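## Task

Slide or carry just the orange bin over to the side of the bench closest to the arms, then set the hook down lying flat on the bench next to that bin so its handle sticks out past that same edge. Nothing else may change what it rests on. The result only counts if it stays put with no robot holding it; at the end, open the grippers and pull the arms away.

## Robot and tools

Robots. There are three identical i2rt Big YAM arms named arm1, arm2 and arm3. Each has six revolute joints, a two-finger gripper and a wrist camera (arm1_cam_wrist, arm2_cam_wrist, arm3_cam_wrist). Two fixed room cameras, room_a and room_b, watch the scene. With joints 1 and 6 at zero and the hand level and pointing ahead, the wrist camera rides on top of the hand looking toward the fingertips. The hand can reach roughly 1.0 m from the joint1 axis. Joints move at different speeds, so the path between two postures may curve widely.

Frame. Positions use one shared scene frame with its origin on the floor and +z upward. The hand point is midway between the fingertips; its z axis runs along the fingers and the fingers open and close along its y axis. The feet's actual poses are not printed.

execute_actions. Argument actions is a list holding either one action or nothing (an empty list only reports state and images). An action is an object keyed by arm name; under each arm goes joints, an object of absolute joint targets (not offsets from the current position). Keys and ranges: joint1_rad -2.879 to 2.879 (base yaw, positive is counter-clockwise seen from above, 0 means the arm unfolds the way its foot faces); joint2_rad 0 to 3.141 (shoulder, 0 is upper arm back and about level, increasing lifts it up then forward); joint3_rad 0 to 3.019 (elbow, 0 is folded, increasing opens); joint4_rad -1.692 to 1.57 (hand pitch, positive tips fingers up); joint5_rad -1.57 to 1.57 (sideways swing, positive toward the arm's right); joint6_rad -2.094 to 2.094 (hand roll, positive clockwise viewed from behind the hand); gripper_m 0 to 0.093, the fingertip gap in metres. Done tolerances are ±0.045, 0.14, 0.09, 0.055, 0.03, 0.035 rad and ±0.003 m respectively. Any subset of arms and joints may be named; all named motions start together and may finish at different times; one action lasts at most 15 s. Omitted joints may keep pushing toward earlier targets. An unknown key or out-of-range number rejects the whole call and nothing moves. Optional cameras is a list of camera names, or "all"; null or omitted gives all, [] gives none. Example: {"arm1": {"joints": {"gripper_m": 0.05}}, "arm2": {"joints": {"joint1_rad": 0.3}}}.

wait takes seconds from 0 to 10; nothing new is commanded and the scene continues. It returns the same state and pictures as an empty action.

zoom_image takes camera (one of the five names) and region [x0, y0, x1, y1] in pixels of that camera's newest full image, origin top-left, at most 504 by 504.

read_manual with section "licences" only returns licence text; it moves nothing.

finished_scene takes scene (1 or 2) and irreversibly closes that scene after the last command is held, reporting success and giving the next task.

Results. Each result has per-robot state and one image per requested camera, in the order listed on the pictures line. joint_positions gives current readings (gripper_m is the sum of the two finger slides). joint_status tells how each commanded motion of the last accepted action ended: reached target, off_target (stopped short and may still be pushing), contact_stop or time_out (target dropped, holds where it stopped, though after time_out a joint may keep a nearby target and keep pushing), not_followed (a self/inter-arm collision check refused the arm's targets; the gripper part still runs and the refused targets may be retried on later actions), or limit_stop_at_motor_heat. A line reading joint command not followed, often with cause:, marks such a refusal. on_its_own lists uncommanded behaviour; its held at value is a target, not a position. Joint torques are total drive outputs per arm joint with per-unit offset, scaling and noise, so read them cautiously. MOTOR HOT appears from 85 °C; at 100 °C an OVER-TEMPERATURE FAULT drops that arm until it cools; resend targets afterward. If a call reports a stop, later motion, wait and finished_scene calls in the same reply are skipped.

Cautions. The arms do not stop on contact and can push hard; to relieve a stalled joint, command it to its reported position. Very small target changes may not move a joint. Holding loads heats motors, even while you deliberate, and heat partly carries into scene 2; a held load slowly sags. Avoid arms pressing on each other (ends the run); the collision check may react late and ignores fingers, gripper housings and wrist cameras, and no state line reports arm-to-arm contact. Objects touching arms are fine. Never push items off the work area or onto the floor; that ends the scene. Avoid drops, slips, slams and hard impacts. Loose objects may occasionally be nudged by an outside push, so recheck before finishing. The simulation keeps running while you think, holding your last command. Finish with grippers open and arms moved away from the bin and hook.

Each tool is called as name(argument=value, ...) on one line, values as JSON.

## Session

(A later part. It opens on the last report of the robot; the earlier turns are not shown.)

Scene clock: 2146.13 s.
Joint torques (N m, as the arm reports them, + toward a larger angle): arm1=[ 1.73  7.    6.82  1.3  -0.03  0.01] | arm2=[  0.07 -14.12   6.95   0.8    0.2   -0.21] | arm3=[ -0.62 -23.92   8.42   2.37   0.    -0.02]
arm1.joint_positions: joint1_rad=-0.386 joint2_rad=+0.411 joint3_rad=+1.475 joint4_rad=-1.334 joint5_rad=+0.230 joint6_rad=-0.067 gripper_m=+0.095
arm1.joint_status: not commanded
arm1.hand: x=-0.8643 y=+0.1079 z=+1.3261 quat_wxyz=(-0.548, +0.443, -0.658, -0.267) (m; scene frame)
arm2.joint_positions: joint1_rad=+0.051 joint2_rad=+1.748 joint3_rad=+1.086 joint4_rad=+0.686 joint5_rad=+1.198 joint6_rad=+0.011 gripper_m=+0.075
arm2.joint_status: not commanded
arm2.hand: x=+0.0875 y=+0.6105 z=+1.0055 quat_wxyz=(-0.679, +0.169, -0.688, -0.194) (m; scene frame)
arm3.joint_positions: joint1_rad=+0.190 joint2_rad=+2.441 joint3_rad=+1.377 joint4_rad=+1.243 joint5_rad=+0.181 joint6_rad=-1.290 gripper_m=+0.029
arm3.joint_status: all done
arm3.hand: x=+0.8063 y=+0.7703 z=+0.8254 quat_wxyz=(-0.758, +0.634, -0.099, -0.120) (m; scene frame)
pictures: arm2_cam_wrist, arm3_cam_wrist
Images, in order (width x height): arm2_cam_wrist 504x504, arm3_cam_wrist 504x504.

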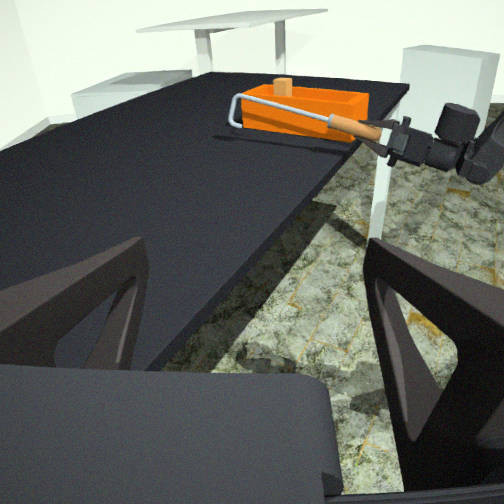

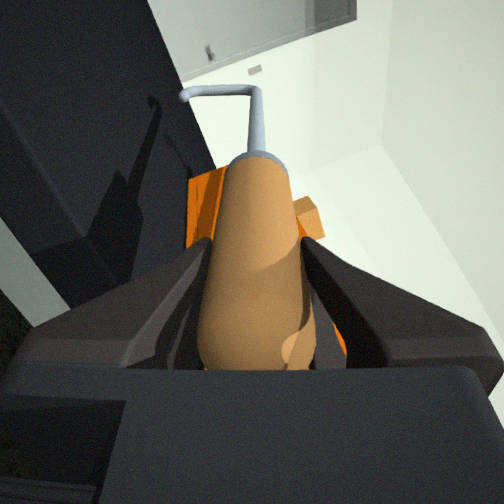

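execute_actions(actions=[{"arm3": {"joints": {"joint4_rad": 1.157, "joint6_rad": -0.51}}}], cameras=["arm2_cam_wrist", "arm3_cam_wrist"])

Scene clock: 2198.30 s.
Joint torques (N m, as the arm reports them, + toward a larger angle): arm1=[ 1.57  7.22  6.86  1.35 -0.04  0.01] | arm2=[  0.06 -14.07   6.94   0.81   0.2   -0.21] | arm3=[ -0.51 -23.04   8.27   2.19  -0.14   0.05]
arm1.joint_positions: joint1_rad=-0.386 joint2_rad=+0.411 joint3_rad=+1.475 joint4_rad=-1.334 joint5_rad=+0.230 joint6_rad=-0.067 gripper_m=+0.095
arm1.joint_status: not commanded
arm1.hand: x=-0.8643 y=+0.1079 z=+1.3261 quat_wxyz=(-0.548, +0.443, -0.658, -0.267) (m; scene frame)
arm2.joint_positions: joint1_rad=+0.051 joint2_rad=+1.748 joint3_rad=+1.086 joint4_rad=+0.686 joint5_rad=+1.198 joint6_rad=+0.011 gripper_m=+0.075
arm2.joint_status: not commanded
arm2.hand: x=+0.0875 y=+0.6105 z=+1.0055 quat_wxyz=(-0.679, +0.169, -0.688, -0.194) (m; scene frame)
arm3.joint_positions: joint1_rad=+0.189 joint2_rad=+2.433 joint3_rad=+1.377 joint4_rad=+1.134 joint5_rad=+0.184 joint6_rad=-0.520 gripper_m=+0.030
arm3.joint_status: all done
arm3.hand: x=+0.8067 y=+0.7746 z=+0.8057 quat_wxyz=(-0.633, +0.585, -0.344, -0.373) (m; scene frame)
pictures: arm2_cam_wrist, arm3_cam_wrist
Images, in order (width x height): arm2_cam_wrist 504x504, arm3_cam_wrist 504x504.

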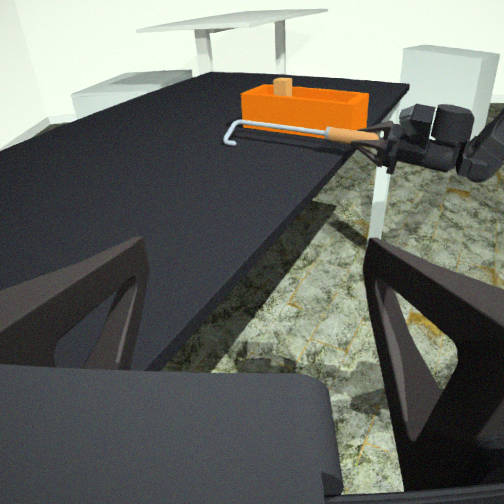

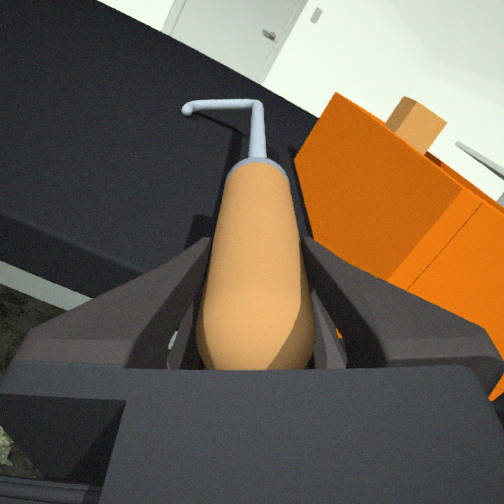

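execute_actions(actions=[{"arm3": {"joints": {"joint2_rad": 2.40, "joint4_rad": 1.135, "joint6_rad": 0.01}}}], cameras=["arm2_cam_wrist", "arm3_cam_wrist"])

Scene clock: 2225.07 s.
Joint torques (N m, as the arm reports them, + toward a larger angle): arm1=[ 1.64  6.83  6.77  1.37 -0.05  0.  ] | arm2=[  0.03 -14.11   6.94   0.79   0.2   -0.21] | arm3=[ -0.52 -22.27   8.24   2.16  -0.14   0.14]
arm1.joint_positions: joint1_rad=-0.386 joint2_rad=+0.411 joint3_rad=+1.475 joint4_rad=-1.334 joint5_rad=+0.230 joint6_rad=-0.067 gripper_m=+0.095
arm1.joint_status: not commanded
arm1.hand: x=-0.8643 y=+0.1079 z=+1.3261 quat_wxyz=(-0.548, +0.443, -0.658, -0.267) (m; scene frame)
arm2.joint_positions: joint1_rad=+0.051 joint2_rad=+1.748 joint3_rad=+1.086 joint4_rad=+0.686 joint5_rad=+1.198 joint6_rad=+0.011 gripper_m=+0.075
arm2.joint_status: not commanded
arm2.hand: x=+0.0875 y=+0.6105 z=+1.0055 quat_wxyz=(-0.679, +0.169, -0.688, -0.194) (m; scene frame)
arm3.joint_positions: joint1_rad=+0.189 joint2_rad=+2.433 joint3_rad=+1.377 joint4_rad=+1.114 joint5_rad=+0.184 joint6_rad=-0.003 gripper_m=+0.029
arm3.joint_status: all done
arm3.hand: x=+0.8067 y=+0.7750 z=+0.8008 quat_wxyz=(-0.513, +0.483, -0.487, -0.516) (m; scene frame)
pictures: arm2_cam_wrist, arm3_cam_wrist
Images, in order (width x height): arm2_cam_wrist 504x504, arm3_cam_wrist 504x504.

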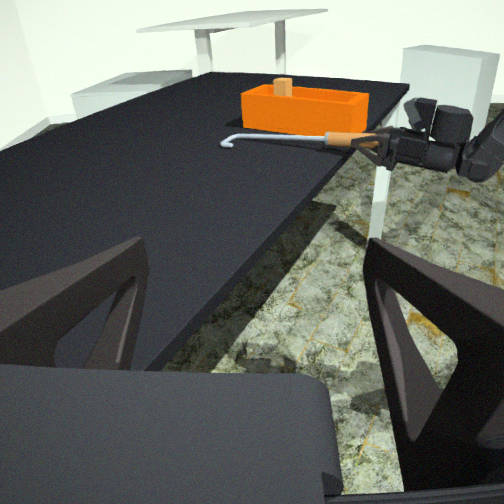

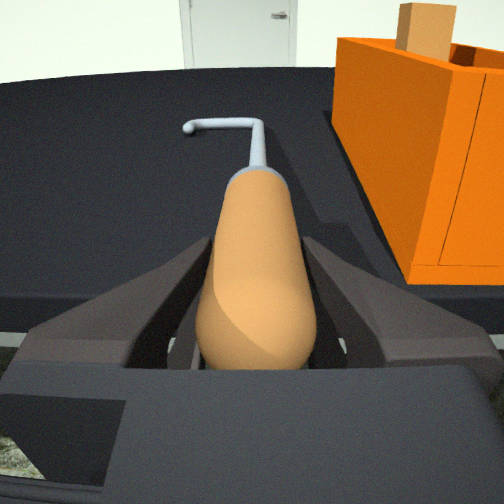

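execute_actions(actions=[{"arm3": {"joints": {"joint2_rad": 2.425, "joint4_rad": 1.12}}}], cameras=["arm2_cam_wrist", "arm3_cam_wrist"])

Scene clock: 2236.07 s.
Joint torques (N m, as the arm reports them, + toward a larger angle): arm1=[ 1.79  7.2   6.79  1.31 -0.05  0.02] | arm2=[  0.04 -14.16   6.94   0.79   0.2   -0.21] | arm3=[ -0.53 -20.34   8.29   1.96  -0.14   0.08]
arm1.joint_positions: joint1_rad=-0.386 joint2_rad=+0.411 joint3_rad=+1.475 joint4_rad=-1.334 joint5_rad=+0.230 joint6_rad=-0.067 gripper_m=+0.095
arm1.joint_status: not commanded
arm1.hand: x=-0.8643 y=+0.1079 z=+1.3261 quat_wxyz=(-0.548, +0.443, -0.658, -0.267) (m; scene frame)
arm2.joint_positions: joint1_rad=+0.051 joint2_rad=+1.748 joint3_rad=+1.086 joint4_rad=+0.686 joint5_rad=+1.198 joint6_rad=+0.011 gripper_m=+0.075
arm2.joint_status: not commanded
arm2.hand: x=+0.0875 y=+0.6105 z=+1.0055 quat_wxyz=(-0.679, +0.169, -0.688, -0.194) (m; scene frame)
arm3.joint_positions: joint1_rad=+0.189 joint2_rad=+2.433 joint3_rad=+1.377 joint4_rad=+1.105 joint5_rad=+0.184 joint6_rad=-0.002 gripper_m=+0.029
arm3.joint_status: all done
arm3.hand: x=+0.8067 y=+0.7750 z=+0.7983 quat_wxyz=(-0.511, +0.486, -0.489, -0.514) (m; scene frame)
pictures: arm2_cam_wrist, arm3_cam_wrist
Images, in order (width x height): arm2_cam_wrist 504x504, arm3_cam_wrist 504x504.

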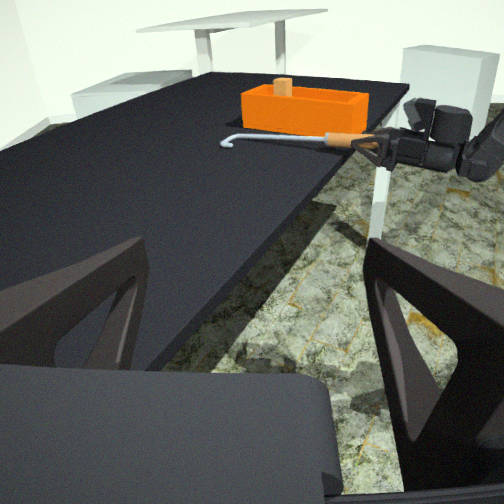

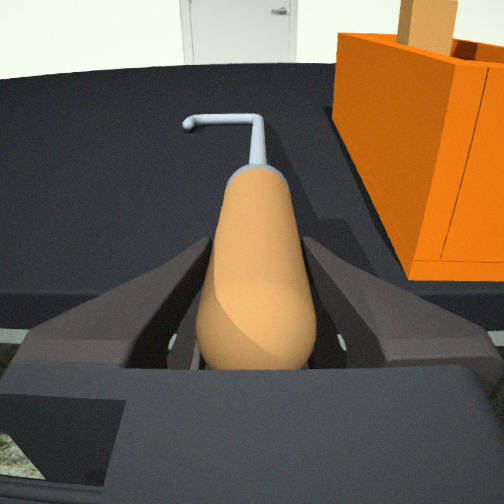

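execute_actions(actions=[{"arm3": {"joints": {"joint4_rad": 1.075}}}], cameras=["arm2_cam_wrist", "arm3_cam_wrist"])

zoom_image(camera="arm2_cam_wrist", region=[200, 70, 440, 200])

Scene clock: 2243.63 s.
Joint torques (N m, as the arm reports them, + toward a larger angle): arm1=[ 1.44  6.96  6.84  1.36 -0.07  0.  ] | arm2=[  0.06 -14.12   6.97   0.79   0.19  -0.21] | arm3=[ -0.49 -21.02   8.26   1.39  -0.12   0.07]
arm1.joint_positions: joint1_rad=-0.386 joint2_rad=+0.411 joint3_rad=+1.475 joint4_rad=-1.334 joint5_rad=+0.230 joint6_rad=-0.067 gripper_m=+0.095
arm1.joint_status: not commanded
arm1.hand: x=-0.8643 y=+0.1079 z=+1.3261 quat_wxyz=(-0.548, +0.443, -0.658, -0.267) (m; scene frame)
arm2.joint_positions: joint1_rad=+0.051 joint2_rad=+1.748 joint3_rad=+1.086 joint4_rad=+0.686 joint5_rad=+1.198 joint6_rad=+0.011 gripper_m=+0.075
arm2.joint_status: not commanded
arm2.hand: x=+0.0875 y=+0.6105 z=+1.0055 quat_wxyz=(-0.679, +0.169, -0.688, -0.194) (m; scene frame)
arm3.joint_positions: joint1_rad=+0.189 joint2_rad=+2.433 joint3_rad=+1.377 joint4_rad=+1.076 joint5_rad=+0.184 joint6_rad=+0.000 gripper_m=+0.029
arm3.joint_status: all done
arm3.hand: x=+0.8066 y=+0.7753 z=+0.7913 quat_wxyz=(-0.505, +0.494, -0.495, -0.506) (m; scene frame)
pictures: arm2_cam_wrist, arm3_cam_wrist
Images, in order (width x height): arm2_cam_wrist 504x504, arm3_cam_wrist 504x504.

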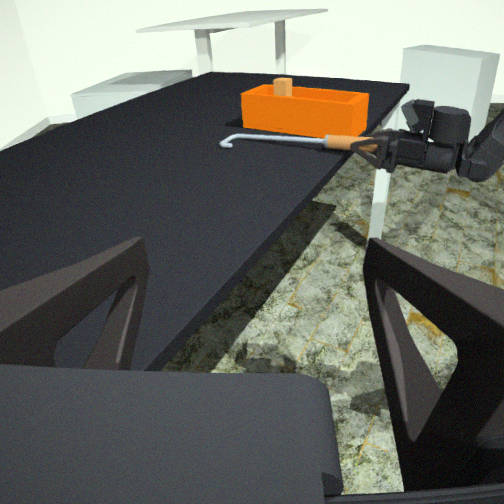

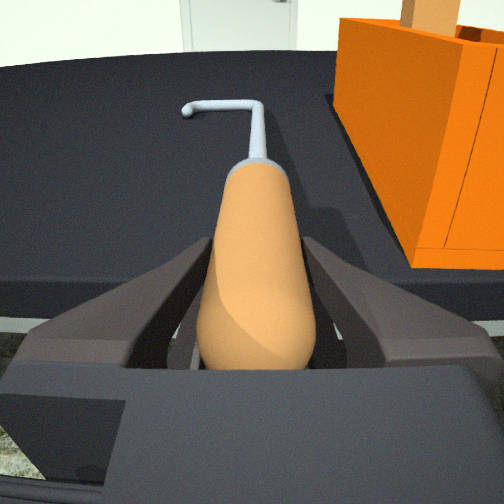

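Region (200, 70, 440, 200) of arm2_cam_wrist's 504x504 image, scaled by 2.100, with more detail than that image has; it fills the top 273 rows of this view, and the rest is white.

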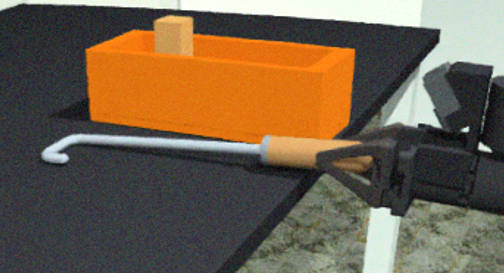

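execute_actions(actions=[{"arm3": {"joints": {"gripper_m": 0.088}}}], cameras=["arm2_cam_wrist", "arm3_cam_wrist"])

Scene clock: 2273.07 s.
Joint torques (N m, as the arm reports them, + toward a larger angle): arm1=[ 1.38  6.91  6.74  1.32 -0.04  0.  ] | arm2=[  0.04 -14.17   6.95   0.8    0.19  -0.22] | arm3=[ -0.45 -20.34   8.25   1.32  -0.12   0.07]
arm1.joint_positions: joint1_rad=-0.386 joint2_rad=+0.411 joint3_rad=+1.475 joint4_rad=-1.334 joint5_rad=+0.230 joint6_rad=-0.067 gripper_m=+0.095
arm1.joint_status: not commanded
arm1.hand: x=-0.8643 y=+0.1079 z=+1.3261 quat_wxyz=(-0.548, +0.443, -0.658, -0.267) (m; scene frame)
arm2.joint_positions: joint1_rad=+0.051 joint2_rad=+1.748 joint3_rad=+1.086 joint4_rad=+0.686 joint5_rad=+1.198 joint6_rad=+0.011 gripper_m=+0.075
arm2.joint_status: not commanded
arm2.hand: x=+0.0875 y=+0.6105 z=+1.0055 quat_wxyz=(-0.679, +0.169, -0.688, -0.194) (m; scene frame)
arm3.joint_positions: joint1_rad=+0.189 joint2_rad=+2.433 joint3_rad=+1.381 joint4_rad=+1.076 joint5_rad=+0.184 joint6_rad=+0.001 gripper_m=+0.088
arm3.joint_status: all done
arm3.hand: x=+0.8063 y=+0.7765 z=+0.7930 quat_wxyz=(-0.505, +0.493, -0.494, -0.507) (m; scene frame)
pictures: arm2_cam_wrist, arm3_cam_wrist
Images, in order (width x height): arm2_cam_wrist 504x504, arm3_cam_wrist 504x504.

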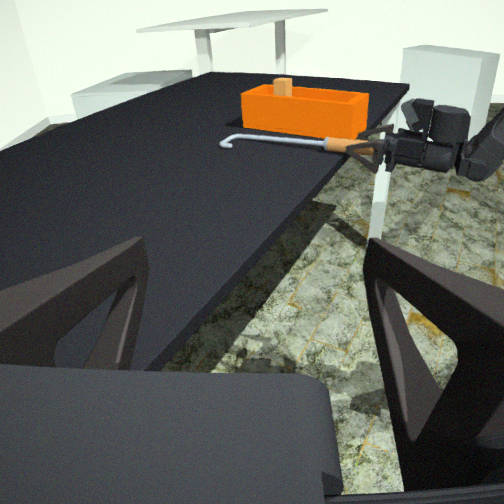

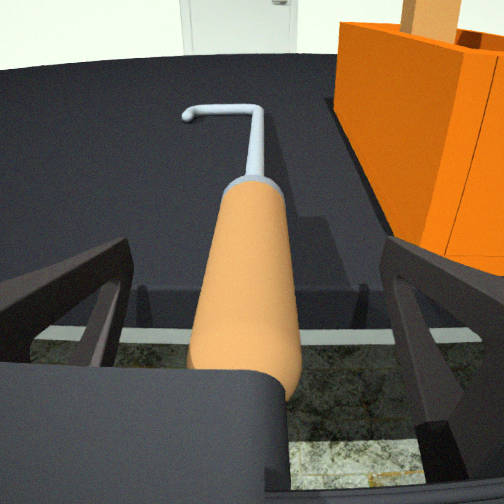

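execute_actions(actions=[{"arm3": {"joints": {"joint2_rad": 1.8, "joint3_rad": 0.62, "joint4_rad": 1.15}}}])

Scene clock: 2286.10 s.
Joint torques (N m, as the arm reports them, + toward a larger angle): arm1=[ 1.45  6.95  6.8   1.36 -0.04  0.  ] | arm2=[  0.07 -14.12   6.93   0.79   0.2   -0.21] | arm3=[ -0.37 -10.89   4.87   1.53  -0.08   0.08]
arm1.joint_positions: joint1_rad=-0.386 joint2_rad=+0.411 joint3_rad=+1.475 joint4_rad=-1.334 joint5_rad=+0.230 joint6_rad=-0.067 gripper_m=+0.095
arm1.joint_status: not commanded
arm1.hand: x=-0.8643 y=+0.1079 z=+1.3261 quat_wxyz=(-0.548, +0.443, -0.658, -0.267) (m; scene frame)
arm2.joint_positions: joint1_rad=+0.051 joint2_rad=+1.748 joint3_rad=+1.086 joint4_rad=+0.686 joint5_rad=+1.198 joint6_rad=+0.011 gripper_m=+0.075
arm2.joint_status: not commanded
arm2.hand: x=+0.0875 y=+0.6105 z=+1.0055 quat_wxyz=(-0.679, +0.169, -0.688, -0.194) (m; scene frame)
arm3.joint_positions: joint1_rad=+0.189 joint2_rad=+1.793 joint3_rad=+0.616 joint4_rad=+1.143 joint5_rad=+0.183 joint6_rad=+0.001 gripper_m=+0.088
arm3.joint_status: all done
arm3.hand: x=+0.8473 y=+0.5552 z=+0.9172 quat_wxyz=(-0.493, +0.510, -0.506, -0.491) (m; scene frame)
pictures: arm1_cam_wrist, arm2_cam_wrist, arm3_cam_wrist, room_a, room_b
Images, in order (width x height): arm1_cam_wrist 504x504, arm2_cam_wrist 504x504, arm3_cam_wrist 504x504, room_a 504x504, room_b 504x504.

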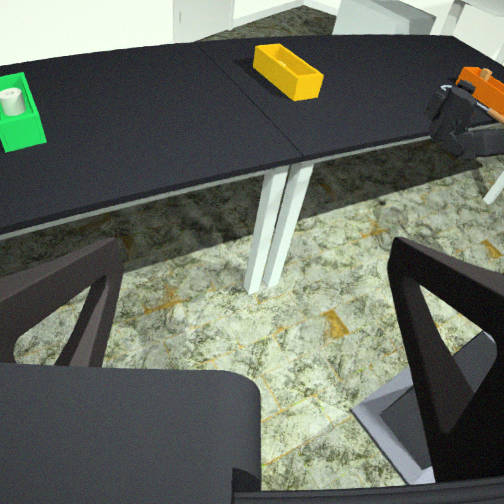

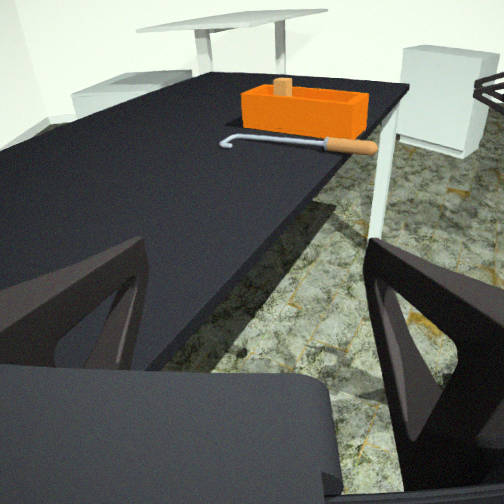

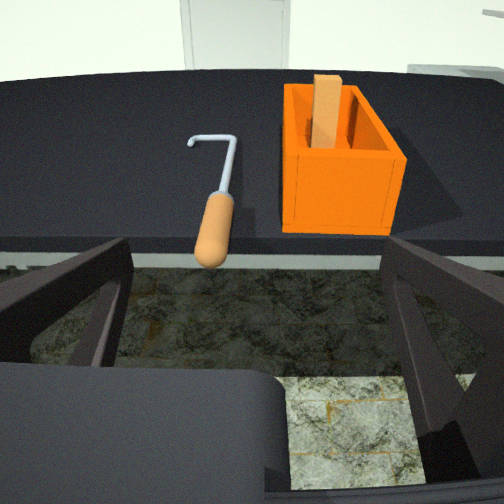

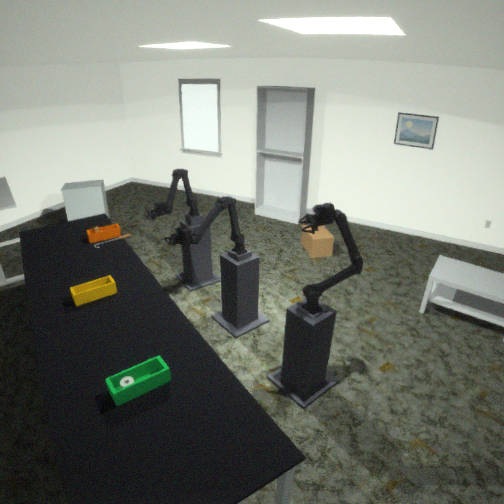

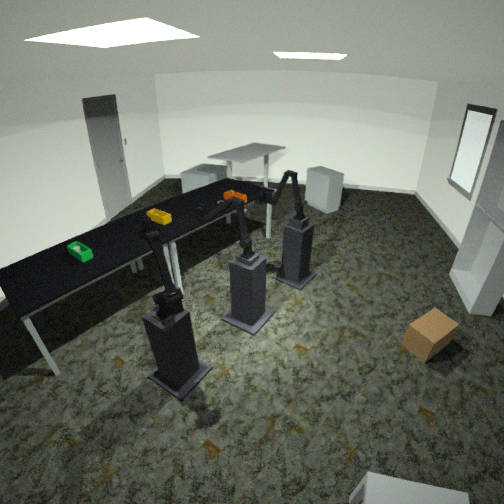

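finished_scene(scene=1)

The scene is finished: the task was done.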